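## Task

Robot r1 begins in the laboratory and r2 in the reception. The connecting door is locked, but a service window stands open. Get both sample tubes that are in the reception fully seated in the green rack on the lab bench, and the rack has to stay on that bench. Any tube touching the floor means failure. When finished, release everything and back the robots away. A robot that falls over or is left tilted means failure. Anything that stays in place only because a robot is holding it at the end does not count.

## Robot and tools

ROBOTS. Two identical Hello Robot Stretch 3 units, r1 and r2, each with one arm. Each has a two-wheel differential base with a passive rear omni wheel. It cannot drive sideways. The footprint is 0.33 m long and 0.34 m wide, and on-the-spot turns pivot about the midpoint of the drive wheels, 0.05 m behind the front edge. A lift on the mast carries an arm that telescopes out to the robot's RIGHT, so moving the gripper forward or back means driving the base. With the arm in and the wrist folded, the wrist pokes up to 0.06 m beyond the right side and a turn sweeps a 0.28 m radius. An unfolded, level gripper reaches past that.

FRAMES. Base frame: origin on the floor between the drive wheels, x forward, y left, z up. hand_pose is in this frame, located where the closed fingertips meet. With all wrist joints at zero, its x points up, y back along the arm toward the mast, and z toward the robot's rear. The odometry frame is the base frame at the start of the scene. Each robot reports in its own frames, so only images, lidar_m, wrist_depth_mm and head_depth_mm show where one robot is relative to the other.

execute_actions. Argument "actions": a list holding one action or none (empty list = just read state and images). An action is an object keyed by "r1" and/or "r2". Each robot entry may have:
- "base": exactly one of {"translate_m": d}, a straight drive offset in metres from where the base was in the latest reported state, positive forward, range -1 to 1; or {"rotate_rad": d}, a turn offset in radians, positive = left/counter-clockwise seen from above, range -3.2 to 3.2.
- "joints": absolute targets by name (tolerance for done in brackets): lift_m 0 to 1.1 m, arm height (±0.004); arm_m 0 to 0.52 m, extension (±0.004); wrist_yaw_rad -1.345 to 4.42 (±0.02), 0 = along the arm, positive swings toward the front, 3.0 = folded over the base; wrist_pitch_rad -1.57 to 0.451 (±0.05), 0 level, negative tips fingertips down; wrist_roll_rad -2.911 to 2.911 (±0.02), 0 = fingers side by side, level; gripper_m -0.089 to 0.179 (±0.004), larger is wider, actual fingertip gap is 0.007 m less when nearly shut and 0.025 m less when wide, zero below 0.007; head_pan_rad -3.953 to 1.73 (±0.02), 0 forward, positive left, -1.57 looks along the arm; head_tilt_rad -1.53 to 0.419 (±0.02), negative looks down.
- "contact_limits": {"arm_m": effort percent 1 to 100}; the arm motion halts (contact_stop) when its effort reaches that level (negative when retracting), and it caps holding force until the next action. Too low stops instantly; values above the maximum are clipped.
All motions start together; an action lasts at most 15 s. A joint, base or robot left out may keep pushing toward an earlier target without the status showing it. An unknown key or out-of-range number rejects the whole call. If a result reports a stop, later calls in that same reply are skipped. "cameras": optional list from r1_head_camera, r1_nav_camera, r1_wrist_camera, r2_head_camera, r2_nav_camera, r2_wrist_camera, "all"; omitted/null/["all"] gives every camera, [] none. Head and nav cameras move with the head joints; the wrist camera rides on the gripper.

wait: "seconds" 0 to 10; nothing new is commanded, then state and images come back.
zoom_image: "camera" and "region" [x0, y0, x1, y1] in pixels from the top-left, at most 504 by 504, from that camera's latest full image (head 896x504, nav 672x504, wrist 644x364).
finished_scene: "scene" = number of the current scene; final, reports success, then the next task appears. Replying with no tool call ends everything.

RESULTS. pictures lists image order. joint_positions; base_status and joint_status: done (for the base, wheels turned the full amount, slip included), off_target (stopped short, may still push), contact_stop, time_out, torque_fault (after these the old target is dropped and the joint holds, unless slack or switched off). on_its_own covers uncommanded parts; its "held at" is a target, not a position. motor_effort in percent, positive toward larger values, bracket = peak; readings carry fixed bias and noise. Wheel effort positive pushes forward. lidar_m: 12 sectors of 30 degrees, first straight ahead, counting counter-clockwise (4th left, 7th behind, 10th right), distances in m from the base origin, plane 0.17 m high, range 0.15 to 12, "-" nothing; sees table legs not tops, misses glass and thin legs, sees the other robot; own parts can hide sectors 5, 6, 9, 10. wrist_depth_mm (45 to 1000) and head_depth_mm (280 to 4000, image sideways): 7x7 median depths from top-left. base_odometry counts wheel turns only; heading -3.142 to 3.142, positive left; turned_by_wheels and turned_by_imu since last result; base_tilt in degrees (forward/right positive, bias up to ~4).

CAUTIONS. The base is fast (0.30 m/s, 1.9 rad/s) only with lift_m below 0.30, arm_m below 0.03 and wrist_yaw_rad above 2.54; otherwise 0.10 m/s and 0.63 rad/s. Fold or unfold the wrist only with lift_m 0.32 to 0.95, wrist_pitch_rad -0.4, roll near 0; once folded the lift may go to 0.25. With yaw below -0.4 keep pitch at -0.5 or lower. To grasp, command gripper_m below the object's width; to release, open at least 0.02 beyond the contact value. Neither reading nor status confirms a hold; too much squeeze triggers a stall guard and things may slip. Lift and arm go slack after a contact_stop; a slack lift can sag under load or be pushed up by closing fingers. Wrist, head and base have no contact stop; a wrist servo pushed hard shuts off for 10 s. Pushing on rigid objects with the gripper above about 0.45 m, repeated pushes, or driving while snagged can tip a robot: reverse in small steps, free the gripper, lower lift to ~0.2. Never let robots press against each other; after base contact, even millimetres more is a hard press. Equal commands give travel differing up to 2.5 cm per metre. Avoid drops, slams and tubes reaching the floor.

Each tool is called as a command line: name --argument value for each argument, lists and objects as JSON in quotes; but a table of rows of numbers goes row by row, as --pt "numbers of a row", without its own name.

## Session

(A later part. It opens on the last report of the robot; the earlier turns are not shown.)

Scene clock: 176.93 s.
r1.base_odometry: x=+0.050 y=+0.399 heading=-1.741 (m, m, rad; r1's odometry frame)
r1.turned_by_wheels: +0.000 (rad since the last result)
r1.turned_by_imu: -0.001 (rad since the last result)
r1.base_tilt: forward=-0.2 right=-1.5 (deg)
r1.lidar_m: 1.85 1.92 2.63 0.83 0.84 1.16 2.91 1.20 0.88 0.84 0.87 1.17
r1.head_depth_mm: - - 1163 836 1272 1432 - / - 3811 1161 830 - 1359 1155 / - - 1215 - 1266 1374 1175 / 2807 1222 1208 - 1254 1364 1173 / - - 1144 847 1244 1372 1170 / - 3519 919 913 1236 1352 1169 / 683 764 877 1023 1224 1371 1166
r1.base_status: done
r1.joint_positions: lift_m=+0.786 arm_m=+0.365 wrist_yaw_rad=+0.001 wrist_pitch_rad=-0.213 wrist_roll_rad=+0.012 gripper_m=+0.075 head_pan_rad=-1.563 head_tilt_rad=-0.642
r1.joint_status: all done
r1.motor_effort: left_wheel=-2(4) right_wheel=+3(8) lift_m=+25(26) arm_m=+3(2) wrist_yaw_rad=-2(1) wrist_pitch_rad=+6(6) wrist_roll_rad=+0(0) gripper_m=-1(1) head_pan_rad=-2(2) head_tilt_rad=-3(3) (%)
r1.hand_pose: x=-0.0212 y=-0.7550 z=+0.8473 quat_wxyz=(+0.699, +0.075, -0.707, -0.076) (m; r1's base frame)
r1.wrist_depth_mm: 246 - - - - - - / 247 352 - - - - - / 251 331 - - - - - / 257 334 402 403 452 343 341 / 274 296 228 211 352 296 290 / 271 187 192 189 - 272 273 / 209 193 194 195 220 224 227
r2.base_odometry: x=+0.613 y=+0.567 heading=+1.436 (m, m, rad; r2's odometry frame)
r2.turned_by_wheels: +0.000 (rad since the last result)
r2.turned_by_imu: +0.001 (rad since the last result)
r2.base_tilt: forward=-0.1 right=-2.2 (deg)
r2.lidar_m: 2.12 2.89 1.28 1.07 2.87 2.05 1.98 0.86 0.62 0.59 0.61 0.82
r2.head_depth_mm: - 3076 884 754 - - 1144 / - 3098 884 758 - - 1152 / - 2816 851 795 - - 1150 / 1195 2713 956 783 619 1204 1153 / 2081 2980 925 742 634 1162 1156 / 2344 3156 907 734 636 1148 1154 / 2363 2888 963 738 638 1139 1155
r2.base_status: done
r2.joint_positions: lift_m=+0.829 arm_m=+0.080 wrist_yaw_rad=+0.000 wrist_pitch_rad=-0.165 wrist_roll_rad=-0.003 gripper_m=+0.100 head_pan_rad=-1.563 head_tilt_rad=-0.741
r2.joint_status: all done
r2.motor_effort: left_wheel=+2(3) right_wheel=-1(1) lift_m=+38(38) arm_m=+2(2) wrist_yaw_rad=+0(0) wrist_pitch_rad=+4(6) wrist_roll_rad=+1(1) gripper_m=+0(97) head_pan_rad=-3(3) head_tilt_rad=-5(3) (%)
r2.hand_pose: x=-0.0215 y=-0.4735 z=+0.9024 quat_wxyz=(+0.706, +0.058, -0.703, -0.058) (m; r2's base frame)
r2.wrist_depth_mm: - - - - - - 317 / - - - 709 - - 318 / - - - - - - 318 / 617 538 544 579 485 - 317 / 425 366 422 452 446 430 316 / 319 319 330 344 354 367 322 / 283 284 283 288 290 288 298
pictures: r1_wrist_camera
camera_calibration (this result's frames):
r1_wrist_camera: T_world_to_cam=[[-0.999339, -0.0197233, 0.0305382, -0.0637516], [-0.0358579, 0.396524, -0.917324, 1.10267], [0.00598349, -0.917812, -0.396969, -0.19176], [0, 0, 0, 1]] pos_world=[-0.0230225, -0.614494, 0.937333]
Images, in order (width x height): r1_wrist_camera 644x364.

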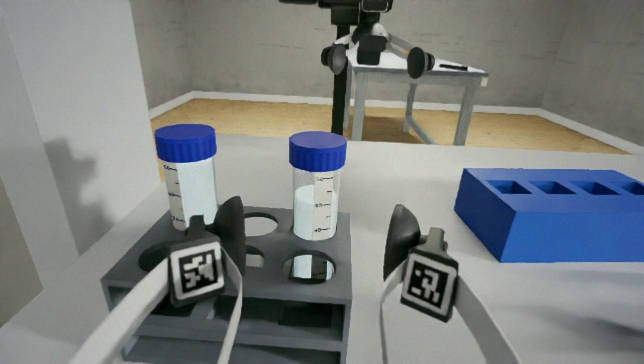

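execute_actions --actions '[{"r1":{"joints":{"arm_m":0.42,"gripper_m":0.062}}}]' --cameras '["r1_wrist_camera","r2_wrist_camera"]'

Scene clock: 183.20 s.
r1.base_odometry: x=+0.050 y=+0.399 heading=-1.741 (m, m, rad; r1's odometry frame)
r1.turned_by_wheels: +0.000 (rad since the last result)
r1.turned_by_imu: -0.001 (rad since the last result)
r1.base_tilt: forward=-0.1 right=-1.6 (deg)
r1.lidar_m: 1.85 1.92 2.64 0.83 0.84 1.16 2.91 1.20 0.87 0.84 0.88 1.17
r1.head_depth_mm: - - 1162 831 1268 1429 - / - 3768 1167 828 - - 1172 / - - 1220 805 1272 1370 1170 / 2789 1219 1480 803 1256 1376 1172 / - - 1146 849 1251 1363 1165 / - 3576 920 913 1242 1359 1161 / 684 761 874 1023 1233 1362 1170
r1.base_status: not commanded
r1.joint_positions: lift_m=+0.786 arm_m=+0.420 wrist_yaw_rad=+0.001 wrist_pitch_rad=-0.213 wrist_roll_rad=+0.012 gripper_m=+0.062 head_pan_rad=-1.563 head_tilt_rad=-0.642
r1.joint_status: all done
r1.motor_effort: left_wheel=-1(3) right_wheel=+3(3) lift_m=+25(24) arm_m=+4(2) wrist_yaw_rad=-1(1) wrist_pitch_rad=+6(6) wrist_roll_rad=+0(0) gripper_m=+0(58) head_pan_rad=-3(2) head_tilt_rad=-3(3) (%)
r1.hand_pose: x=-0.0212 y=-0.8100 z=+0.8473 quat_wxyz=(+0.699, +0.075, -0.707, -0.076) (m; r1's base frame)
r1.wrist_depth_mm: 244 - - - - - - / 246 - - - - - - / 251 - - - - - - / 252 144 427 146 453 463 478 / 257 156 337 292 355 284 248 / 240 160 164 161 - 258 240 / 149 147 165 167 220 226 224
r2.base_odometry: x=+0.613 y=+0.567 heading=+1.436 (m, m, rad; r2's odometry frame)
r2.turned_by_wheels: +0.000 (rad since the last result)
r2.turned_by_imu: +0.001 (rad since the last result)
r2.base_tilt: forward=-0.1 right=-2.2 (deg)
r2.lidar_m: 2.12 2.89 1.28 1.07 2.87 2.04 1.98 0.86 0.62 0.59 0.61 0.83
r2.head_depth_mm: - 3114 884 756 - - 1146 / - 3110 886 757 - - 1152 / - 914 847 795 - - 1150 / 1341 2700 954 784 619 1205 1150 / 2069 2959 928 741 635 1163 1155 / 2358 3130 907 734 635 1149 1155 / 2374 2897 966 739 637 1137 1156
r2.base_status: not commanded
r2.joint_positions: lift_m=+0.829 arm_m=+0.080 wrist_yaw_rad=+0.000 wrist_pitch_rad=-0.165 wrist_roll_rad=-0.003 gripper_m=+0.100 head_pan_rad=-1.563 head_tilt_rad=-0.741
r2.joint_status: not commanded
r2.motor_effort: left_wheel=+1(1) right_wheel=-1(1) lift_m=+38(38) arm_m=+3(3) wrist_yaw_rad=+1(1) wrist_pitch_rad=+4(4) wrist_roll_rad=+1(1) gripper_m=+0(0) head_pan_rad=-3(4) head_tilt_rad=-3(4) (%)
r2.hand_pose: x=-0.0215 y=-0.4735 z=+0.9024 quat_wxyz=(+0.706, +0.058, -0.703, -0.058) (m; r2's base frame)
r2.wrist_depth_mm: - - - - - - 312 / - - - 628 - - 315 / - - - - - - 317 / 604 551 537 580 466 - 317 / 430 364 417 446 454 427 317 / 317 319 335 346 345 371 325 / 283 283 287 284 285 288 301
pictures: r1_wrist_camera, r2_wrist_camera
camera_calibration (this result's frames):
r1_wrist_camera: T_world_to_cam=[[-0.999339, -0.0197247, 0.0305373, -0.0648363], [-0.0358579, 0.396563, -0.917307, 1.12449], [0.00598366, -0.917796, -0.397008, -0.242196], [0, 0, 0, 1]] pos_world=[-0.0230224, -0.669496, 0.937329]
r2_wrist_camera: T_world_to_cam=[[-0.999531, -0.0173093, 0.0252695, -0.0470339], [-0.0298923, 0.371365, -0.928006, 1.0368], [0.00667891, -0.928326, -0.371708, 0.0570118], [0, 0, 0, 1]] pos_world=[-0.0164004, -0.332918, 0.984532]
Images, in order (width x height): r1_wrist_camera 644x364, r2_wrist_camera 644x364.

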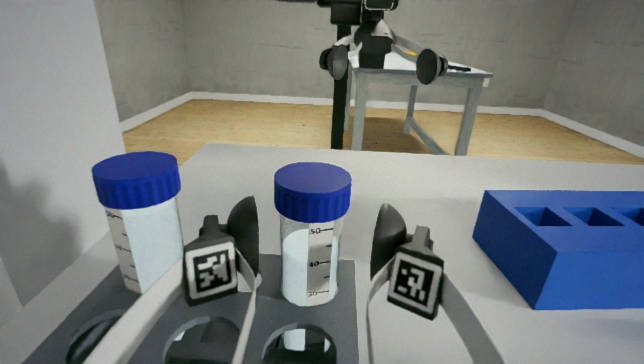

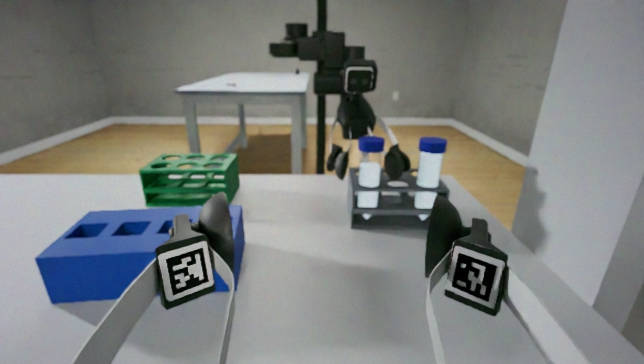

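execute_actions --actions '[{"r1":{"joints":{"gripper_m":-0.01}}}]' --cameras '[]'

execute_actions --actions '[{"r1":{"joints":{"lift_m":0.858}}}]' --cameras '["r2_wrist_camera"]'

execute_actions --actions '[{"r1":{"base":{"translate_m":-0.308},"joints":{"arm_m":0.305}},"r2":{"base":{"translate_m":0.2},"joints":{"gripper_m":0.175,"arm_m":0.14}}}]' --cameras '["r1_wrist_camera","r2_wrist_camera","r1_head_camera","r2_head_camera"]'

Scene clock: 194.47 s.
r1.base_odometry: x=+0.050 y=+0.399 heading=-1.741 (m, m, rad; r1's odometry frame)
r1.turned_by_wheels: +0.000 (rad since the last result)
r1.turned_by_imu: -0.001 (rad since the last result)
r1.base_tilt: forward=-0.1 right=-1.6 (deg)
r1.lidar_m: 1.85 1.92 2.64 0.83 0.84 1.16 2.91 1.20 0.88 0.84 0.87 1.17
r1.head_depth_mm: - - 1168 834 1282 1430 - / - 3813 1167 831 - - 1165 / - - 1220 805 1266 1373 1174 / 2795 1216 1473 803 1258 1361 1175 / - - 1141 844 1246 1361 1173 / - 3521 915 918 1235 1362 1174 / 684 762 879 1018 1228 1363 1155
r1.base_status: not commanded
r1.joint_positions: lift_m=+0.786 arm_m=+0.420 wrist_yaw_rad=+0.001 wrist_pitch_rad=-0.216 wrist_roll_rad=+0.012 gripper_m=-0.009 head_pan_rad=-1.563 head_tilt_rad=-0.642
r1.joint_status: all done
r1.motor_effort: left_wheel=-1(2) right_wheel=+2(3) lift_m=+25(25) arm_m=+3(2) wrist_yaw_rad=-2(2) wrist_pitch_rad=+8(8) wrist_roll_rad=+0(0) gripper_m=-18(96) head_pan_rad=-3(2) head_tilt_rad=-3(3) (%)
r1.hand_pose: x=-0.0212 y=-0.8098 z=+0.8465 quat_wxyz=(+0.699, +0.077, -0.707, -0.077) (m; r1's base frame)
r1.wrist_depth_mm: 245 - - - - - - / 247 - - - - - - / 250 - - - - - - / 254 143 416 143 445 460 477 / 256 156 332 146 333 286 246 / 239 162 163 157 271 256 242 / 148 168 152 167 217 221 225
r2.base_odometry: x=+0.613 y=+0.567 heading=+1.436 (m, m, rad; r2's odometry frame)
r2.turned_by_wheels: +0.000 (rad since the last result)
r2.turned_by_imu: +0.001 (rad since the last result)
r2.base_tilt: forward=-0.1 right=-2.3 (deg)
r2.lidar_m: 2.12 2.90 1.28 1.07 2.87 2.04 1.98 0.86 0.62 0.59 0.61 0.82
r2.head_depth_mm: - 3080 883 755 - - 1145 / - 3092 884 760 - - 1149 / - 2693 839 795 - - 1152 / 1336 2722 957 786 618 1205 1153 / 2070 3009 928 742 635 1161 1150 / 2373 3151 909 734 636 1145 1157 / 2374 2862 966 739 637 1137 1155
r2.base_status: not commanded
r2.joint_positions: lift_m=+0.829 arm_m=+0.080 wrist_yaw_rad=+0.000 wrist_pitch_rad=-0.165 wrist_roll_rad=-0.003 gripper_m=+0.100 head_pan_rad=-1.563 head_tilt_rad=-0.741
r2.joint_status: not commanded
r2.motor_effort: left_wheel=+2(1) right_wheel=-1(1) lift_m=+38(38) arm_m=+3(3) wrist_yaw_rad=+1(1) wrist_pitch_rad=+4(4) wrist_roll_rad=+1(1) gripper_m=+0(0) head_pan_rad=-3(3) head_tilt_rad=-3(3) (%)
r2.hand_pose: x=-0.0215 y=-0.4735 z=+0.9024 quat_wxyz=(+0.706, +0.058, -0.703, -0.058) (m; r2's base frame)
r2.wrist_depth_mm: - - - - - - 315 / - - - 626 - - 314 / - - - - - - 317 / 613 552 536 568 489 - 317 / 424 361 421 450 448 432 318 / 319 314 334 354 350 370 319 / 281 284 285 286 286 286 299
pictures: none
No camera images: the call's "cameras" was empty. Leave "cameras" out to get every camera's image.

Scene clock: 195.97 s.
r1.base_odometry: x=+0.050 y=+0.399 heading=-1.741 (m, m, rad; r1's odometry frame)
r1.turned_by_wheels: +0.000 (rad since the last result)
r1.turned_by_imu: +0.000 (rad since the last result)
r1.base_tilt: forward=+0.0 right=-1.6 (deg)
r1.lidar_m: 1.85 1.93 2.63 0.83 0.84 1.16 2.92 1.20 0.88 0.84 0.87 1.17
r1.head_depth_mm: - - 1169 848 - - 1180 / - 3771 1228 - 1312 1339 1177 / - - - 855 1271 1380 1175 / 2824 1211 - 854 1255 1374 1171 / - - 1144 852 1248 1374 1171 / - 3508 920 915 1237 1361 1166 / 681 763 875 1023 1231 1364 1160
r1.base_status: not commanded
r1.joint_positions: lift_m=+0.858 arm_m=+0.420 wrist_yaw_rad=+0.001 wrist_pitch_rad=-0.218 wrist_roll_rad=+0.012 gripper_m=-0.009 head_pan_rad=-1.563 head_tilt_rad=-0.642
r1.joint_status: all done
r1.motor_effort: left_wheel=-2(2) right_wheel=+3(3) lift_m=+41(43) arm_m=+3(3) wrist_yaw_rad=-2(1) wrist_pitch_rad=+8(9) wrist_roll_rad=+0(0) gripper_m=-18(19) head_pan_rad=-2(2) head_tilt_rad=-4(3) (%)
r1.hand_pose: x=-0.0212 y=-0.8097 z=+0.9175 quat_wxyz=(+0.699, +0.077, -0.707, -0.077) (m; r1's base frame)
r1.wrist_depth_mm: 246 - - 825 - - - / 248 - - - - - - / 252 - - - - - - / 253 - - 144 - - - / 254 362 458 146 468 477 491 / 258 307 331 157 375 318 309 / 260 283 280 213 304 279 267
r2.base_odometry: x=+0.613 y=+0.567 heading=+1.436 (m, m, rad; r2's odometry frame)
r2.turned_by_wheels: +0.000 (rad since the last result)
r2.turned_by_imu: +0.000 (rad since the last result)
r2.base_tilt: forward=-0.1 right=-2.2 (deg)
r2.lidar_m: 2.12 2.89 1.28 1.07 2.87 2.04 1.98 0.86 0.62 0.59 0.61 0.82
r2.head_depth_mm: - 3078 886 755 - - 1144 / - 3088 886 757 - - 1148 / - 2696 837 797 - - 1149 / 870 2963 955 784 620 1203 1149 / 2321 2984 926 742 634 1162 1153 / 2355 3153 907 732 636 1149 1152 / 2369 2894 966 738 636 1139 1159
r2.base_status: not commanded
r2.joint_positions: lift_m=+0.829 arm_m=+0.080 wrist_yaw_rad=+0.000 wrist_pitch_rad=-0.165 wrist_roll_rad=-0.003 gripper_m=+0.100 head_pan_rad=-1.563 head_tilt_rad=-0.741
r2.joint_status: not commanded
r2.motor_effort: left_wheel=+1(1) right_wheel=-1(1) lift_m=+38(38) arm_m=+3(2) wrist_yaw_rad=+1(1) wrist_pitch_rad=+4(4) wrist_roll_rad=+1(1) gripper_m=+0(0) head_pan_rad=-3(2) head_tilt_rad=-4(4) (%)
r2.hand_pose: x=-0.0215 y=-0.4735 z=+0.9024 quat_wxyz=(+0.706, +0.058, -0.703, -0.058) (m; r2's base frame)
r2.wrist_depth_mm: - - - 595 - - 313 / - - - - - - 314 / - - - - - - 318 / 621 544 541 619 515 - 316 / 432 365 424 452 449 430 313 / 319 317 335 350 350 368 325 / 283 286 281 289 289 286 298
pictures: r2_wrist_camera
camera_calibration (this result's frames):
r2_wrist_camera: T_world_to_cam=[[-0.999531, -0.0173092, 0.0252694, -0.0470338], [-0.0298922, 0.371365, -0.928006, 1.0368], [0.00667888, -0.928326, -0.371708, 0.0570118], [0, 0, 0, 1]] pos_world=[-0.0164005, -0.332918, 0.984532]
Images, in order (width x height): r2_wrist_camera 644x364.

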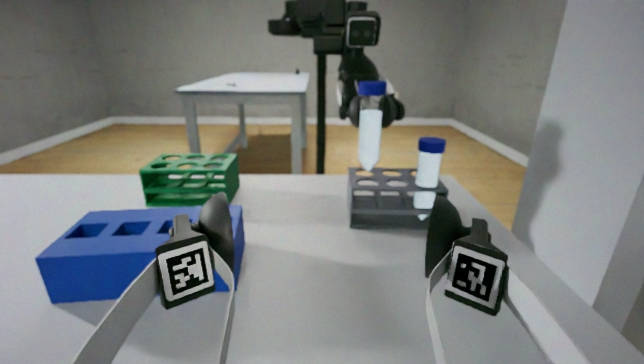

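Scene clock: 200.20 s.
r1.base_odometry: x=+0.102 y=+0.703 heading=-1.742 (m, m, rad; r1's odometry frame)
r1.turned_by_wheels: +0.000 (rad since the last result)
r1.turned_by_imu: -0.001 (rad since the last result)
r1.base_tilt: forward=+0.0 right=-1.5 (deg)
r1.lidar_m: 2.16 2.25 3.07 0.81 1.62 2.71 2.61 1.20 0.88 0.84 0.87 1.20
r1.head_depth_mm: - - 1105 891 - - 1185 / - - 1222 - 1311 1367 1180 / - 3784 3002 802 1260 1384 1170 / - 3755 3107 799 1262 1373 1170 / 1410 1686 1146 817 1245 1367 1163 / - - 1140 848 1229 1373 1166 / - - 1139 843 1226 1372 1171
r1.base_status: done
r1.joint_positions: lift_m=+0.858 arm_m=+0.305 wrist_yaw_rad=+0.001 wrist_pitch_rad=-0.218 wrist_roll_rad=+0.012 gripper_m=-0.009 head_pan_rad=-1.563 head_tilt_rad=-0.642
r1.joint_status: all done
r1.motor_effort: left_wheel=-2(7) right_wheel=+3(4) lift_m=+41(41) arm_m=-4(0) wrist_yaw_rad=-2(1) wrist_pitch_rad=+8(9) wrist_roll_rad=+0(0) gripper_m=-18(18) head_pan_rad=-3(2) head_tilt_rad=-4(4) (%)
r1.hand_pose: x=-0.0212 y=-0.6952 z=+0.9174 quat_wxyz=(+0.699, +0.077, -0.707, -0.077) (m; r1's base frame)
r1.wrist_depth_mm: - - - 699 - - - / - - - 668 - - - / - - - - - - - / 553 566 599 144 631 654 - / 427 432 375 145 469 470 460 / 337 350 330 157 379 375 381 / 289 292 240 213 304 312 317
r2.base_odometry: x=+0.639 y=+0.765 heading=+1.436 (m, m, rad; r2's odometry frame)
r2.turned_by_wheels: +0.000 (rad since the last result)
r2.turned_by_imu: +0.001 (rad since the last result)
r2.base_tilt: forward=-0.1 right=-2.2 (deg)
r2.lidar_m: 2.11 2.68 1.18 1.07 3.16 2.25 2.18 0.85 0.61 0.59 0.61 0.82
r2.head_depth_mm: - 3080 873 803 - 1225 1147 / - 3090 951 - - 1192 1149 / - 3123 946 - - 1179 1145 / 2148 2301 916 737 625 1164 1154 / 946 2875 942 743 633 1153 1153 / 2343 2998 965 766 637 1142 1154 / - 2994 968 768 638 1129 1159
r2.base_status: done
r2.joint_positions: lift_m=+0.829 arm_m=+0.140 wrist_yaw_rad=+0.000 wrist_pitch_rad=-0.165 wrist_roll_rad=-0.003 gripper_m=+0.175 head_pan_rad=-1.563 head_tilt_rad=-0.741
r2.joint_status: all done
r2.motor_effort: left_wheel=+2(4) right_wheel=-1(3) lift_m=+37(38) arm_m=+2(5) wrist_yaw_rad=+0(0) wrist_pitch_rad=+4(4) wrist_roll_rad=+1(1) gripper_m=+1(98) head_pan_rad=-3(3) head_tilt_rad=-3(4) (%)
r2.hand_pose: x=-0.0215 y=-0.5335 z=+0.9024 quat_wxyz=(+0.706, +0.058, -0.703, -0.058) (m; r2's base frame)
r2.wrist_depth_mm: - - - - - - - / - - - - - - - / - - - - - - - / - - - - - - 587 / 436 443 441 449 423 434 403 / 357 341 333 270 272 350 - / 273 284 276 265 274 288 280
pictures: r1_head_camera (sideways: a quarter turn clockwise sets it upright), r1_wrist_camera, r2_head_camera (sideways: a quarter turn clockwise sets it upright), r2_wrist_camera
camera_calibration (this result's frames):
r1_head_camera: T_world_to_cam=[[0.00705537, 0.640384, -0.768022, 1.02785], [0.999527, -0.0275139, -0.0137593, 0.0140001], [-0.0299425, -0.767562, -0.640275, 0.794767], [0, 0, 0, 1]] pos_world=[0.00255197, -0.0477995, 1.29847]
r1_wrist_camera: T_world_to_cam=[[-0.999339, -0.0198741, 0.0304451, -0.0647332], [-0.0358625, 0.401077, -0.915342, 1.14463], [0.00598078, -0.915829, -0.401525, -0.103441], [0, 0, 0, 1]] pos_world=[-0.0230225, -0.555106, 1.00817]
r2_head_camera: T_world_to_cam=[[0.0197272, 0.690946, -0.722637, 0.961587], [0.999805, -0.0141883, 0.0137275, -0.0186416], [-0.000768013, -0.722767, -0.691092, 0.850502], [0, 0, 0, 1]] pos_world=[0.000321755, -0.0499549, 1.28291]
r2_wrist_camera: T_world_to_cam=[[-0.999531, -0.0173089, 0.0252693, -0.0480721], [-0.029892, 0.371365, -0.928006, 1.05908], [0.00667868, -0.928326, -0.371708, 0.00131572], [0, 0, 0, 1]] pos_world=[-0.0164005, -0.392914, 0.984532]
Images, in order (width x height): r1_head_camera 896x504, r1_wrist_camera 644x364, r2_head_camera 896x504, r2_wrist_camera 644x364.

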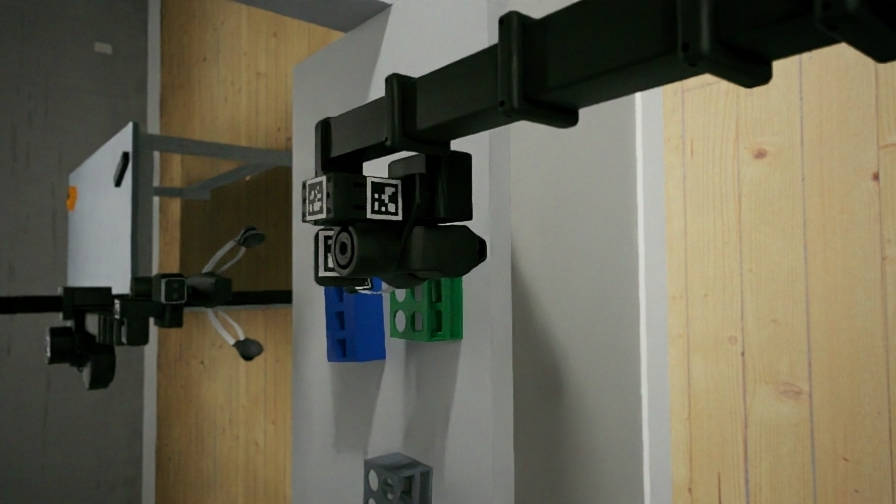

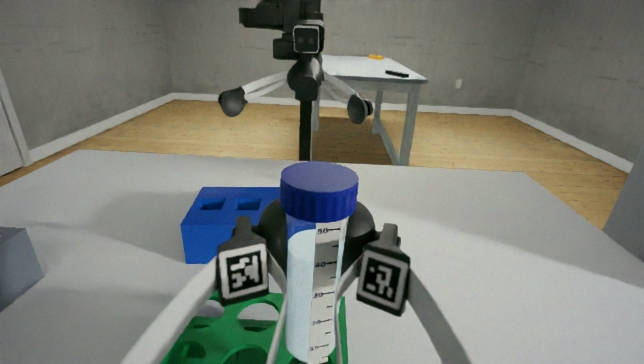

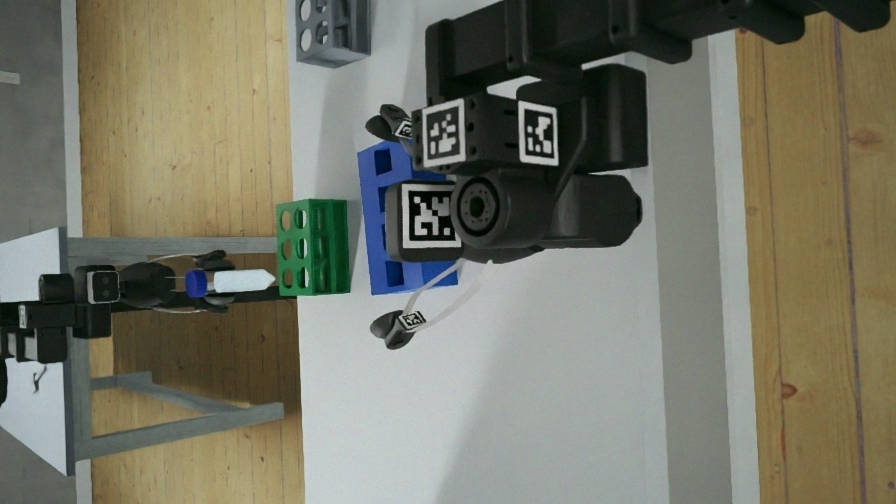

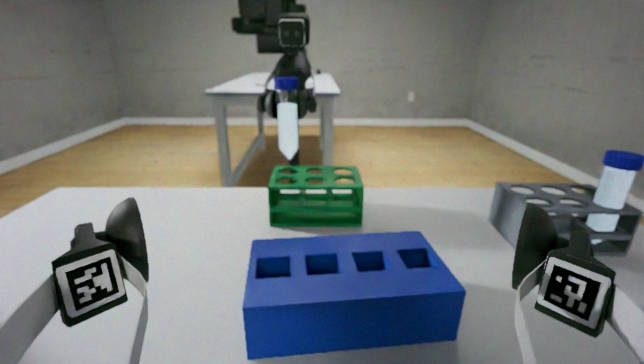

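execute_actions --actions '[{"r1":{"joints":{"lift_m":0.84}}}]' --cameras '["r1_wrist_camera","r2_wrist_camera","r2_head_camera"]'

zoom_image --camera "r2_head_camera" --region '[200,190,360,310]'

zoom_image --camera "r2_wrist_camera" --region '[250,120,380,210]'

Scene clock: 207.33 s.
r1.base_odometry: x=+0.102 y=+0.703 heading=-1.742 (m, m, rad; r1's odometry frame)
r1.turned_by_wheels: +0.000 (rad since the last result)
r1.turned_by_imu: -0.001 (rad since the last result)
r1.base_tilt: forward=+0.0 right=-1.4 (deg)
r1.lidar_m: 2.16 2.25 3.08 0.81 1.63 2.69 2.61 1.20 0.87 0.84 0.88 1.20
r1.head_depth_mm: - - 1107 863 1249 - - / - - 1192 - 1332 1375 1179 / - 3777 1992 - 1264 1376 1173 / - 3742 1217 798 1254 1374 1170 / 1416 1687 1144 815 1256 1367 1170 / - - 1137 843 1239 1365 1171 / - - 1134 841 1227 1370 1160
r1.base_status: not commanded
r1.joint_positions: lift_m=+0.840 arm_m=+0.305 wrist_yaw_rad=+0.001 wrist_pitch_rad=-0.218 wrist_roll_rad=+0.012 gripper_m=-0.009 head_pan_rad=-1.563 head_tilt_rad=-0.642
r1.joint_status: all done
r1.motor_effort: left_wheel=-3(2) right_wheel=+3(3) lift_m=+26(39) arm_m=-4(4) wrist_yaw_rad=-1(1) wrist_pitch_rad=+9(8) wrist_roll_rad=+0(0) gripper_m=-19(19) head_pan_rad=-3(2) head_tilt_rad=-3(3) (%)
r1.hand_pose: x=-0.0212 y=-0.6952 z=+0.9000 quat_wxyz=(+0.699, +0.077, -0.707, -0.077) (m; r1's base frame)
r1.wrist_depth_mm: - - - 668 - - - / - - - - - - - / - - - - - - - / 515 536 431 143 578 604 - / 386 399 369 145 439 445 444 / 321 324 266 157 354 350 358 / 269 271 216 194 282 289 294
r2.base_odometry: x=+0.639 y=+0.765 heading=+1.436 (m, m, rad; r2's odometry frame)
r2.turned_by_wheels: +0.000 (rad since the last result)
r2.turned_by_imu: +0.000 (rad since the last result)
r2.base_tilt: forward=-0.1 right=-2.3 (deg)
r2.lidar_m: 2.10 2.68 1.18 1.07 3.17 2.25 2.18 0.85 0.61 0.59 0.61 0.82
r2.head_depth_mm: - 3071 876 803 - 1226 1147 / - 3086 951 - - 1194 1147 / - 3116 946 - - 1178 1148 / 2126 2271 915 735 626 1167 1151 / 969 3003 944 744 635 1150 1152 / 2167 2967 964 767 635 1142 1151 / - 3009 965 767 637 1130 1157
r2.base_status: not commanded
r2.joint_positions: lift_m=+0.829 arm_m=+0.140 wrist_yaw_rad=+0.000 wrist_pitch_rad=-0.165 wrist_roll_rad=-0.003 gripper_m=+0.175 head_pan_rad=-1.563 head_tilt_rad=-0.741
r2.joint_status: not commanded
r2.motor_effort: left_wheel=+2(1) right_wheel=-1(2) lift_m=+38(38) arm_m=+3(2) wrist_yaw_rad=+1(0) wrist_pitch_rad=+4(4) wrist_roll_rad=+1(1) gripper_m=+0(0) head_pan_rad=-3(3) head_tilt_rad=-3(3) (%)
r2.hand_pose: x=-0.0215 y=-0.5335 z=+0.9024 quat_wxyz=(+0.706, +0.058, -0.703, -0.058) (m; r2's base frame)
r2.wrist_depth_mm: - - - - - - - / - - - - - - - / - - - - - - - / - - - - - - 579 / 434 445 437 441 426 437 398 / 360 339 331 271 271 350 - / 272 285 271 266 274 289 280
pictures: r1_wrist_camera, r2_head_camera (sideways: a quarter turn clockwise sets it upright), r2_wrist_camera
camera_calibration (this result's frames):
r1_wrist_camera: T_world_to_cam=[[-0.999339, -0.0198826, 0.03044, -0.0642029], [-0.0358628, 0.401333, -0.91523, 1.12873], [0.00598056, -0.915717, -0.40178, -0.110116], [0, 0, 0, 1]] pos_world=[-0.0230225, -0.555108, 0.990759]
r2_head_camera: T_world_to_cam=[[0.0197272, 0.690946, -0.722637, 0.961587], [0.999805, -0.0141883, 0.0137275, -0.0186416], [-0.000768012, -0.722767, -0.691092, 0.850502], [0, 0, 0, 1]] pos_world=[0.000321755, -0.0499549, 1.28291]
r2_wrist_camera: T_world_to_cam=[[-0.999531, -0.0173091, 0.0252694, -0.0480722], [-0.0298921, 0.371365, -0.928006, 1.05908], [0.00667876, -0.928326, -0.371708, 0.00131572], [0, 0, 0, 1]] pos_world=[-0.0164005, -0.392914, 0.984532]
Images, in order (width x height): r1_wrist_camera 644x364, r2_head_camera 896x504, r2_wrist_camera 644x364.

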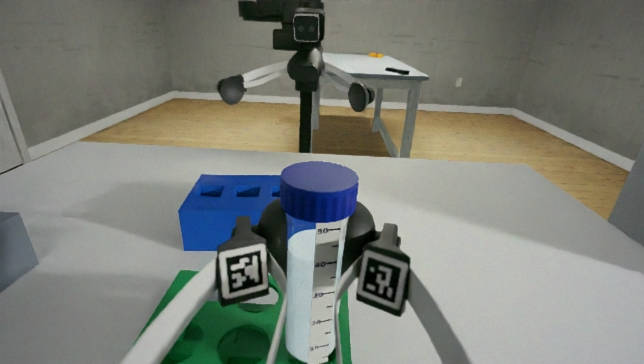

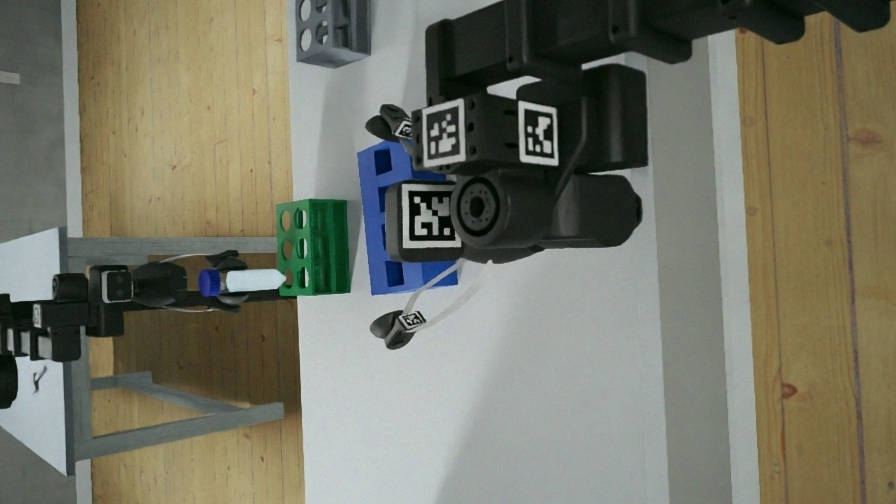

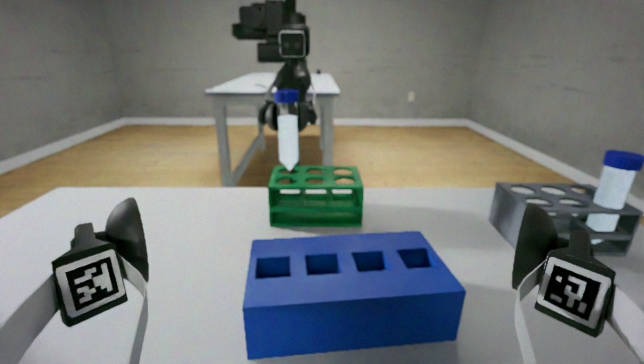

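Region (200, 190, 360, 310) of r2_head_camera's 896x504 image, scaled by 3.150, with more detail than that image has; it fills the top 378 rows of this view, and the rest is white.

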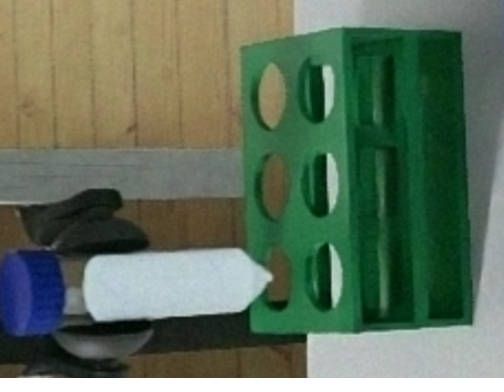

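Region (250, 120, 380, 210) of r2_wrist_camera's 644x364 image, scaled by 3.877; it fills the top 349 rows of this view, and the rest is white.

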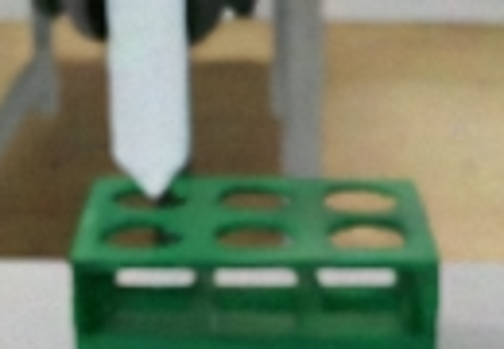

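execute_actions --actions '[{"r1":{"joints":{"arm_m":0.314,"lift_m":0.834}}}]' --cameras '["r1_wrist_camera","r2_head_camera"]'

zoom_image --camera "r2_head_camera" --region '[200,190,360,310]'

Scene clock: 216.27 s.
r1.base_odometry: x=+0.102 y=+0.703 heading=-1.742 (m, m, rad; r1's odometry frame)
r1.turned_by_wheels: +0.000 (rad since the last result)
r1.turned_by_imu: -0.001 (rad since the last result)
r1.base_tilt: forward=-0.1 right=-1.5 (deg)
r1.lidar_m: 2.16 2.25 3.08 0.81 1.62 2.70 2.60 1.19 0.88 0.84 0.87 1.19
r1.head_depth_mm: - - 1109 863 1227 - - / - - 1164 - 1305 1376 1176 / - 3811 1988 - 1264 1371 1178 / - 3788 1204 801 1259 1371 1172 / 1414 1688 1142 817 1251 1369 1168 / - - 1145 846 1240 1363 1169 / - - 1136 842 1221 1361 1175
r1.base_status: not commanded
r1.joint_positions: lift_m=+0.834 arm_m=+0.314 wrist_yaw_rad=+0.001 wrist_pitch_rad=-0.218 wrist_roll_rad=+0.012 gripper_m=-0.009 head_pan_rad=-1.563 head_tilt_rad=-0.642
r1.joint_status: all done
r1.motor_effort: left_wheel=-2(3) right_wheel=+3(3) lift_m=+25(27) arm_m=+3(5) wrist_yaw_rad=-2(2) wrist_pitch_rad=+9(9) wrist_roll_rad=+0(0) gripper_m=-18(18) head_pan_rad=-3(3) head_tilt_rad=-3(4) (%)
r1.hand_pose: x=-0.0212 y=-0.7036 z=+0.8940 quat_wxyz=(+0.699, +0.077, -0.707, -0.077) (m; r1's base frame)
r1.wrist_depth_mm: - - - 668 - - - / - - - - - - - / - - - - - - - / 510 515 414 144 560 589 - / 389 389 357 145 424 430 437 / 315 316 260 157 343 340 345 / 261 256 211 188 276 281 285
r2.base_odometry: x=+0.639 y=+0.765 heading=+1.436 (m, m, rad; r2's odometry frame)
r2.turned_by_wheels: +0.000 (rad since the last result)
r2.turned_by_imu: +0.000 (rad since the last result)
r2.base_tilt: forward=-0.1 right=-2.2 (deg)
r2.lidar_m: 2.11 2.68 1.18 1.08 3.18 2.25 2.18 0.85 0.62 0.59 0.61 0.82
r2.head_depth_mm: - 3071 876 804 - 1220 1141 / - 3088 949 - - 1189 1143 / - 3103 947 - - 1179 1150 / 2128 2317 913 735 626 1162 1156 / 958 2978 943 743 634 1151 1153 / 2160 2994 966 767 634 1141 1155 / - 3012 965 768 638 1127 1157
r2.base_status: not commanded
r2.joint_positions: lift_m=+0.829 arm_m=+0.140 wrist_yaw_rad=+0.000 wrist_pitch_rad=-0.165 wrist_roll_rad=-0.003 gripper_m=+0.175 head_pan_rad=-1.563 head_tilt_rad=-0.741
r2.joint_status: not commanded
r2.motor_effort: left_wheel=+1(1) right_wheel=-1(2) lift_m=+38(38) arm_m=+3(2) wrist_yaw_rad=+0(1) wrist_pitch_rad=+4(4) wrist_roll_rad=+1(1) gripper_m=+1(0) head_pan_rad=-3(3) head_tilt_rad=-4(4) (%)
r2.hand_pose: x=-0.0215 y=-0.5335 z=+0.9024 quat_wxyz=(+0.706, +0.058, -0.703, -0.058) (m; r2's base frame)
r2.wrist_depth_mm: - - - - - - - / - - - - - - - / - - - - - - - / - - - - - - 582 / 442 441 441 448 429 436 402 / 362 335 333 268 269 347 - / 275 286 273 264 273 288 278
pictures: r1_wrist_camera, r2_head_camera (sideways: a quarter turn clockwise sets it upright)
camera_calibration (this result's frames):
r1_wrist_camera: T_world_to_cam=[[-0.999339, -0.0198844, 0.0304385, -0.064188], [-0.0358626, 0.401396, -0.915202, 1.12664], [0.00598037, -0.915689, -0.401844, -0.120183], [0, 0, 0, 1]] pos_world=[-0.0230225, -0.563556, 0.984762]
r2_head_camera: T_world_to_cam=[[0.0197271, 0.690946, -0.722637, 0.961587], [0.999805, -0.0141881, 0.0137275, -0.0186416], [-0.000767926, -0.722767, -0.691092, 0.850502], [0, 0, 0, 1]] pos_world=[0.000321761, -0.0499549, 1.28291]
Images, in order (width x height): r1_wrist_camera 644x364, r2_head_camera 896x504.

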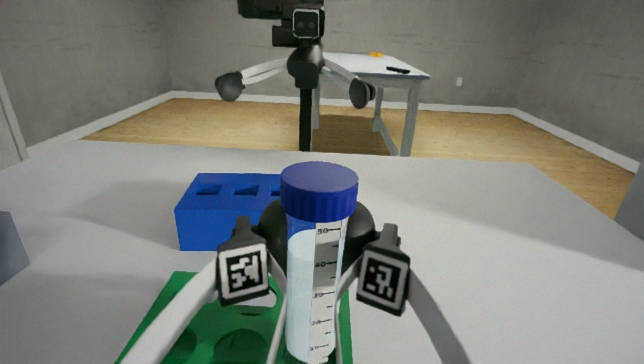

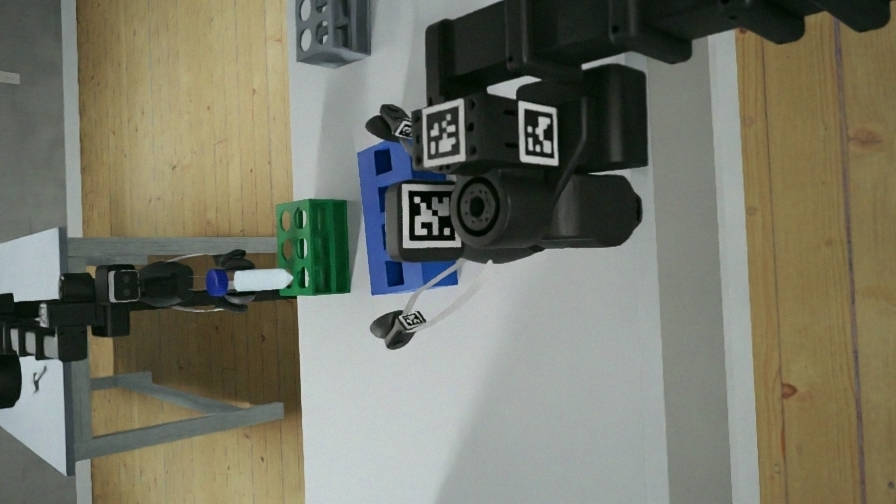

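Region (200, 190, 360, 310) of r2_head_camera's 896x504 image, scaled by 3.150, with more detail than that image has; it fills the top 378 rows of this view, and the rest is white.

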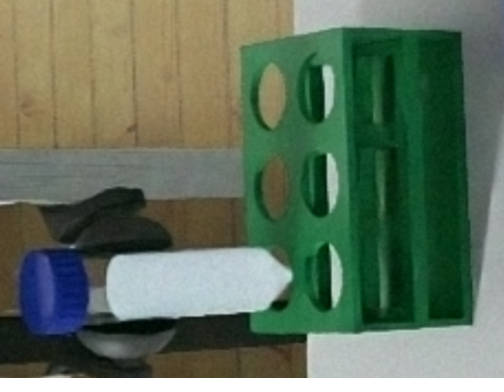

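Consistent with centred. Insert.

execute_actions --actions '[{"r1":{"joints":{"lift_m":0.787}}}]' --cameras '["r1_wrist_camera","r2_wrist_camera"]'

Scene clock: 219.97 s.
r1.base_odometry: x=+0.102 y=+0.703 heading=-1.742 (m, m, rad; r1's odometry frame)
r1.turned_by_wheels: +0.000 (rad since the last result)
r1.turned_by_imu: -0.001 (rad since the last result)
r1.base_tilt: forward=-0.2 right=-1.5 (deg)
r1.lidar_m: 2.16 2.24 3.08 0.81 1.62 2.70 2.60 1.20 0.88 0.84 0.88 1.20
r1.head_depth_mm: - - 1107 862 1245 1423 - / - - 1167 897 - 1341 1156 / - 3823 1162 - 1288 1387 1172 / - 3786 1158 - 1254 1374 1169 / 1403 1676 1153 818 1246 1374 1167 / - - 1143 850 1241 1368 1169 / - - 1134 842 1220 1354 1167
r1.base_status: not commanded
r1.joint_positions: lift_m=+0.787 arm_m=+0.314 wrist_yaw_rad=+0.001 wrist_pitch_rad=-0.219 wrist_roll_rad=+0.012 gripper_m=-0.009 head_pan_rad=-1.563 head_tilt_rad=-0.642
r1.joint_status: all done
r1.motor_effort: left_wheel=-2(2) right_wheel=+4(3) lift_m=+25(27) arm_m=+4(3) wrist_yaw_rad=-2(1) wrist_pitch_rad=+9(9) wrist_roll_rad=+0(0) gripper_m=-18(17) head_pan_rad=-3(3) head_tilt_rad=-4(3) (%)
r1.hand_pose: x=-0.0212 y=-0.7036 z=+0.8469 quat_wxyz=(+0.699, +0.077, -0.707, -0.078) (m; r1's base frame)
r1.wrist_depth_mm: - - - 619 - - - / - - - - - - - / 592 608 635 661 - - - / 400 401 337 143 449 461 466 / 307 297 222 146 336 338 345 / 246 183 164 156 270 269 273 / 206 164 176 168 219 222 226
r2.base_odometry: x=+0.639 y=+0.765 heading=+1.436 (m, m, rad; r2's odometry frame)
r2.turned_by_wheels: +0.000 (rad since the last result)
r2.turned_by_imu: +0.000 (rad since the last result)
r2.base_tilt: forward=-0.1 right=-2.2 (deg)
r2.lidar_m: 2.10 2.68 1.19 1.07 3.17 2.26 2.17 0.86 0.61 0.59 0.61 0.82
r2.head_depth_mm: - 3103 876 801 - 1229 1144 / - 3078 950 - - 1190 1146 / - 3109 945 - - 1175 1151 / 2147 2313 914 734 626 1162 1154 / 1136 2856 942 743 634 1154 1152 / 2148 3010 961 767 635 1142 1155 / - 3027 966 768 636 1126 1156
r2.base_status: not commanded
r2.joint_positions: lift_m=+0.829 arm_m=+0.140 wrist_yaw_rad=+0.000 wrist_pitch_rad=-0.165 wrist_roll_rad=-0.003 gripper_m=+0.175 head_pan_rad=-1.563 head_tilt_rad=-0.741
r2.joint_status: not commanded
r2.motor_effort: left_wheel=+2(2) right_wheel=-1(1) lift_m=+38(38) arm_m=+3(3) wrist_yaw_rad=+0(0) wrist_pitch_rad=+5(5) wrist_roll_rad=+1(1) gripper_m=+0(0) head_pan_rad=-3(4) head_tilt_rad=-4(4) (%)
r2.hand_pose: x=-0.0215 y=-0.5335 z=+0.9024 quat_wxyz=(+0.706, +0.058, -0.703, -0.058) (m; r2's base frame)
r2.wrist_depth_mm: - - - - - - - / - - - - - - - / - - - - - - - / - - - 581 - - 591 / 443 446 443 448 432 439 400 / 360 336 334 265 269 352 - / 273 285 276 267 273 287 276
pictures: r1_wrist_camera, r2_wrist_camera
camera_calibration (this result's frames):
r1_wrist_camera: T_world_to_cam=[[-0.999339, -0.0198961, 0.0304322, -0.0627571], [-0.0358636, 0.401708, -0.915065, 1.08365], [0.00598138, -0.915552, -0.402155, -0.138717], [0, 0, 0, 1]] pos_world=[-0.0230224, -0.56356, 0.937733]
r2_wrist_camera: T_world_to_cam=[[-0.999531, -0.0173091, 0.0252695, -0.0480724], [-0.0298922, 0.371365, -0.928006, 1.05908], [0.00667874, -0.928326, -0.371708, 0.0013157], [0, 0, 0, 1]] pos_world=[-0.0164005, -0.392914, 0.984532]
Images, in order (width x height): r1_wrist_camera 644x364, r2_wrist_camera 644x364.

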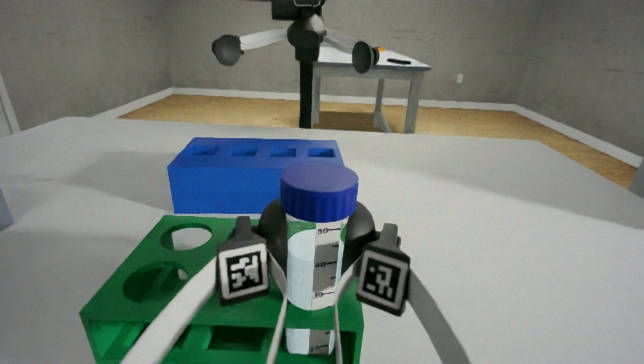

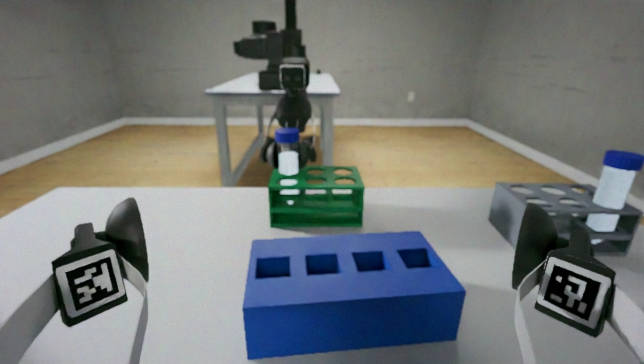

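execute_actions --actions '[{"r1":{"joints":{"gripper_m":0.07}}}]' --cameras '[]'

execute_actions --actions '[{"r1":{"joints":{"arm_m":0.26,"lift_m":0.786}}}]' --cameras '["r1_wrist_camera"]'

execute_actions --actions '[{"r1":{"base":{"translate_m":0.39}}}]' --cameras '["r1_wrist_camera"]'

Scene clock: 227.40 s.
r1.base_odometry: x=+0.102 y=+0.703 heading=-1.742 (m, m, rad; r1's odometry frame)
r1.turned_by_wheels: +0.000 (rad since the last result)
r1.turned_by_imu: -0.001 (rad since the last result)
r1.base_tilt: forward=-0.1 right=-1.5 (deg)
r1.lidar_m: 2.16 2.24 3.07 0.81 1.62 2.70 2.60 1.20 0.87 0.85 0.88 1.20
r1.head_depth_mm: - - 1105 865 1248 1428 - / - - 1156 899 - 1343 1151 / - 3792 1162 - 1283 1372 1176 / - 3781 1154 - 1254 1366 1176 / 1416 1679 1143 818 1243 1369 1167 / - - 1134 846 1236 1362 1167 / - - 1133 842 1228 1371 1169
r1.base_status: not commanded
r1.joint_positions: lift_m=+0.787 arm_m=+0.314 wrist_yaw_rad=+0.001 wrist_pitch_rad=-0.219 wrist_roll_rad=+0.012 gripper_m=+0.070 head_pan_rad=-1.563 head_tilt_rad=-0.642
r1.joint_status: all done
r1.motor_effort: left_wheel=-2(2) right_wheel=+3(3) lift_m=+26(25) arm_m=+3(3) wrist_yaw_rad=-1(2) wrist_pitch_rad=+9(9) wrist_roll_rad=+0(0) gripper_m=+0(87) head_pan_rad=-3(3) head_tilt_rad=-3(4) (%)
r1.hand_pose: x=-0.0212 y=-0.7036 z=+0.8469 quat_wxyz=(+0.699, +0.077, -0.707, -0.078) (m; r1's base frame)
r1.wrist_depth_mm: - - - 631 - - - / - - - - - - - / 589 603 631 650 - - - / 401 407 339 144 450 464 470 / 308 305 310 163 353 337 347 / 248 174 182 160 - 269 274 / 207 169 176 168 218 222 225
r2.base_odometry: x=+0.639 y=+0.765 heading=+1.436 (m, m, rad; r2's odometry frame)
r2.turned_by_wheels: +0.000 (rad since the last result)
r2.turned_by_imu: +0.001 (rad since the last result)
r2.base_tilt: forward=-0.1 right=-2.3 (deg)
r2.lidar_m: 2.11 2.68 1.19 1.07 3.17 2.26 2.18 0.86 0.61 0.59 0.61 0.82
r2.head_depth_mm: - 3080 879 802 - 1227 1147 / - 3102 949 - - 1190 1145 / - 3121 943 - - 1176 1151 / 2147 2306 914 734 625 1167 1147 / 1133 2857 925 741 633 1156 1150 / 2148 2982 962 765 635 1143 1157 / - 3010 967 769 637 1127 1157
r2.base_status: not commanded
r2.joint_positions: lift_m=+0.829 arm_m=+0.140 wrist_yaw_rad=+0.000 wrist_pitch_rad=-0.165 wrist_roll_rad=-0.003 gripper_m=+0.175 head_pan_rad=-1.563 head_tilt_rad=-0.741
r2.joint_status: not commanded
r2.motor_effort: left_wheel=+1(2) right_wheel=-1(1) lift_m=+38(38) arm_m=+2(3) wrist_yaw_rad=+1(1) wrist_pitch_rad=+4(4) wrist_roll_rad=+1(1) gripper_m=-1(0) head_pan_rad=-3(3) head_tilt_rad=-3(3) (%)
r2.hand_pose: x=-0.0215 y=-0.5335 z=+0.9024 quat_wxyz=(+0.706, +0.058, -0.703, -0.058) (m; r2's base frame)
r2.wrist_depth_mm: - - - - - - - / - - - - - - - / - - - - - - - / - - - 534 - - 591 / 445 446 450 443 427 431 406 / 360 335 334 267 268 352 - / 276 282 277 266 273 289 278
pictures: none
No camera images: the call's "cameras" was empty. Leave "cameras" out to get every camera's image.

Scene clock: 228.93 s.
r1.base_odometry: x=+0.102 y=+0.703 heading=-1.742 (m, m, rad; r1's odometry frame)
r1.turned_by_wheels: +0.000 (rad since the last result)
r1.turned_by_imu: +0.000 (rad since the last result)
r1.base_tilt: forward=+0.0 right=-1.5 (deg)
r1.lidar_m: 2.16 2.24 3.06 0.81 1.63 2.71 2.60 1.20 0.88 0.85 0.88 1.20
r1.head_depth_mm: - - 1106 862 1274 1424 - / - - 1162 894 - 1337 1176 / - 3811 1156 923 1352 1373 1170 / - 3808 1144 - 1288 1357 1180 / 1405 1671 1143 814 1243 1365 1165 / - - 1141 845 1238 1365 1167 / - - 1126 841 1234 1355 1160
r1.base_status: not commanded
r1.joint_positions: lift_m=+0.786 arm_m=+0.260 wrist_yaw_rad=+0.001 wrist_pitch_rad=-0.219 wrist_roll_rad=+0.012 gripper_m=+0.070 head_pan_rad=-1.563 head_tilt_rad=-0.642
r1.joint_status: all done
r1.motor_effort: left_wheel=-2(2) right_wheel=+3(3) lift_m=+25(25) arm_m=-4(5) wrist_yaw_rad=-1(2) wrist_pitch_rad=+9(9) wrist_roll_rad=+0(0) gripper_m=-2(1) head_pan_rad=-4(2) head_tilt_rad=-3(3) (%)
r1.hand_pose: x=-0.0212 y=-0.6501 z=+0.8459 quat_wxyz=(+0.699, +0.077, -0.707, -0.078) (m; r1's base frame)
r1.wrist_depth_mm: - - - 681 - - - / - - - - - - - / 593 604 452 553 677 - - / 359 407 385 267 449 464 459 / 308 294 241 208 350 338 348 / 246 247 229 219 - 266 271 / 206 209 211 215 216 221 226
r2.base_odometry: x=+0.639 y=+0.765 heading=+1.436 (m, m, rad; r2's odometry frame)
r2.turned_by_wheels: +0.000 (rad since the last result)
r2.turned_by_imu: +0.000 (rad since the last result)
r2.base_tilt: forward=-0.1 right=-2.2 (deg)
r2.lidar_m: 2.10 2.68 1.18 1.08 3.16 2.25 2.18 0.85 0.61 0.59 0.61 0.82
r2.head_depth_mm: - 3049 875 801 - 1223 1147 / - 3089 952 - - 1188 1151 / - 3107 945 - - 1179 1153 / 2159 2322 912 735 626 1162 1151 / 1222 2968 947 741 634 1151 1155 / 2072 2989 961 766 634 1138 1156 / - 3007 964 767 636 1128 1157
r2.base_status: not commanded
r2.joint_positions: lift_m=+0.829 arm_m=+0.140 wrist_yaw_rad=+0.000 wrist_pitch_rad=-0.165 wrist_roll_rad=-0.003 gripper_m=+0.175 head_pan_rad=-1.563 head_tilt_rad=-0.741
r2.joint_status: not commanded
r2.motor_effort: left_wheel=+1(1) right_wheel=+0(0) lift_m=+37(38) arm_m=+3(3) wrist_yaw_rad=+1(1) wrist_pitch_rad=+4(5) wrist_roll_rad=+1(1) gripper_m=-1(0) head_pan_rad=-3(3) head_tilt_rad=-4(4) (%)
r2.hand_pose: x=-0.0215 y=-0.5335 z=+0.9024 quat_wxyz=(+0.706, +0.058, -0.703, -0.058) (m; r2's base frame)
r2.wrist_depth_mm: - - - - - - - / - - - - - - - / - - - - - - - / - - - 562 - - 585 / 441 446 437 448 426 445 410 / 364 343 332 270 269 349 - / 275 284 274 265 274 288 277
pictures: r1_wrist_camera
camera_calibration (this result's frames):
r1_wrist_camera: T_world_to_cam=[[-0.999339, -0.0198912, 0.0304322, -0.0616618], [-0.0358616, 0.401708, -0.915066, 1.06128], [0.00597689, -0.915552, -0.402155, -0.0901788], [0, 0, 0, 1]] pos_world=[-0.0230229, -0.510114, 0.93675]
Images, in order (width x height): r1_wrist_camera 644x364.

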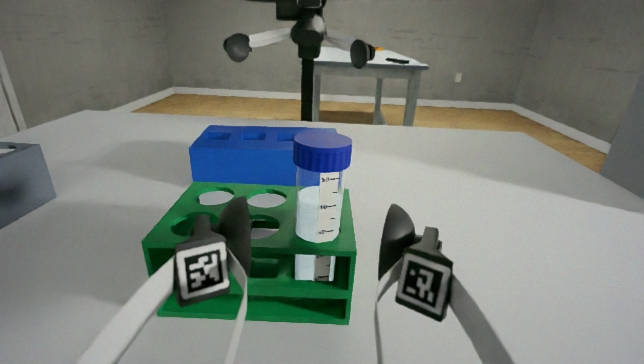

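Scene clock: 234.27 s.
r1.base_odometry: x=+0.036 y=+0.318 heading=-1.742 (m, m, rad; r1's odometry frame)
r1.turned_by_wheels: +0.000 (rad since the last result)
r1.turned_by_imu: -0.001 (rad since the last result)
r1.base_tilt: forward=-0.1 right=-1.6 (deg)
r1.lidar_m: 1.77 1.84 2.51 2.26 0.85 1.22 2.99 1.19 0.88 0.84 0.87 1.17
r1.head_depth_mm: - 3594 1162 842 1271 1408 - / 2894 1177 1160 893 - 1346 1172 / 3286 3589 1161 927 1348 1382 1180 / - - 1146 - 1290 1370 1166 / - - 1038 885 1242 1364 1172 / 677 764 877 1027 1238 1367 1172 / 680 767 879 1027 1227 1366 1166
r1.base_status: done
r1.joint_positions: lift_m=+0.786 arm_m=+0.260 wrist_yaw_rad=+0.001 wrist_pitch_rad=-0.219 wrist_roll_rad=+0.012 gripper_m=+0.070 head_pan_rad=-1.563 head_tilt_rad=-0.642
r1.joint_status: not commanded
r1.motor_effort: left_wheel=-2(3) right_wheel=+3(7) lift_m=+24(25) arm_m=-4(4) wrist_yaw_rad=-1(1) wrist_pitch_rad=+9(9) wrist_roll_rad=+0(0) gripper_m=+0(0) head_pan_rad=-3(2) head_tilt_rad=-3(3) (%)
r1.hand_pose: x=-0.0212 y=-0.6501 z=+0.8459 quat_wxyz=(+0.699, +0.077, -0.707, -0.078) (m; r1's base frame)
r1.wrist_depth_mm: 312 309 388 - - 673 - / 332 327 392 - - - - / 351 348 403 592 693 - - / 381 381 377 314 340 416 385 / 408 405 332 296 308 336 344 / 444 439 246 258 - 269 272 / 483 209 212 214 218 220 225
r2.base_odometry: x=+0.639 y=+0.765 heading=+1.436 (m, m, rad; r2's odometry frame)
r2.turned_by_wheels: +0.000 (rad since the last result)
r2.turned_by_imu: +0.001 (rad since the last result)
r2.base_tilt: forward=-0.1 right=-2.3 (deg)
r2.lidar_m: 2.10 2.68 1.18 1.07 3.18 2.26 2.18 0.85 0.61 0.59 0.61 0.82
r2.head_depth_mm: - 1045 877 801 - 1223 1145 / 1317 2946 951 - - 1190 1147 / - 3125 943 - - 1176 1148 / 2315 2835 913 735 625 1166 1151 / 2323 3135 957 742 634 1152 1153 / 2339 2993 964 765 636 1144 1155 / - 3031 967 768 638 1127 1158
r2.base_status: not commanded
r2.joint_positions: lift_m=+0.829 arm_m=+0.140 wrist_yaw_rad=+0.000 wrist_pitch_rad=-0.165 wrist_roll_rad=-0.003 gripper_m=+0.175 head_pan_rad=-1.563 head_tilt_rad=-0.741
r2.joint_status: not commanded
r2.motor_effort: left_wheel=+1(2) right_wheel=-1(1) lift_m=+37(37) arm_m=+3(3) wrist_yaw_rad=+0(1) wrist_pitch_rad=+4(4) wrist_roll_rad=+1(1) gripper_m=+0(0) head_pan_rad=-3(3) head_tilt_rad=-3(3) (%)
r2.hand_pose: x=-0.0215 y=-0.5335 z=+0.9024 quat_wxyz=(+0.706, +0.058, -0.703, -0.058) (m; r2's base frame)
r2.wrist_depth_mm: - - - - - - - / - - - - - - - / - - - - - - - / - - - 581 - - 599 / 440 439 448 445 425 444 401 / 364 340 334 270 269 351 - / 270 286 274 265 271 284 277
pictures: r1_wrist_camera
camera_calibration (this result's frames):
r1_wrist_camera: T_world_to_cam=[[-0.999339, -0.0198913, 0.0304322, -0.0616618], [-0.0358616, 0.401708, -0.915066, 1.06128], [0.00597696, -0.915552, -0.402155, -0.0901788], [0, 0, 0, 1]] pos_world=[-0.0230229, -0.510114, 0.93675]
Images, in order (width x height): r1_wrist_camera 644x364.

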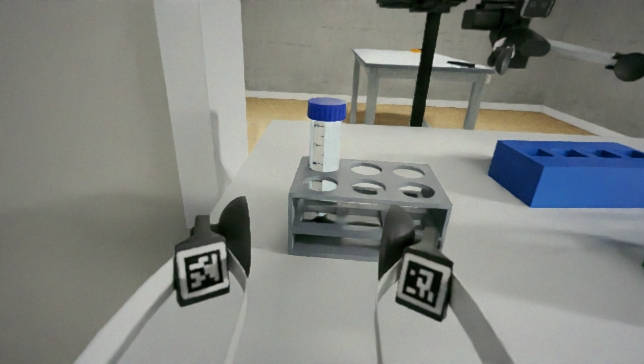

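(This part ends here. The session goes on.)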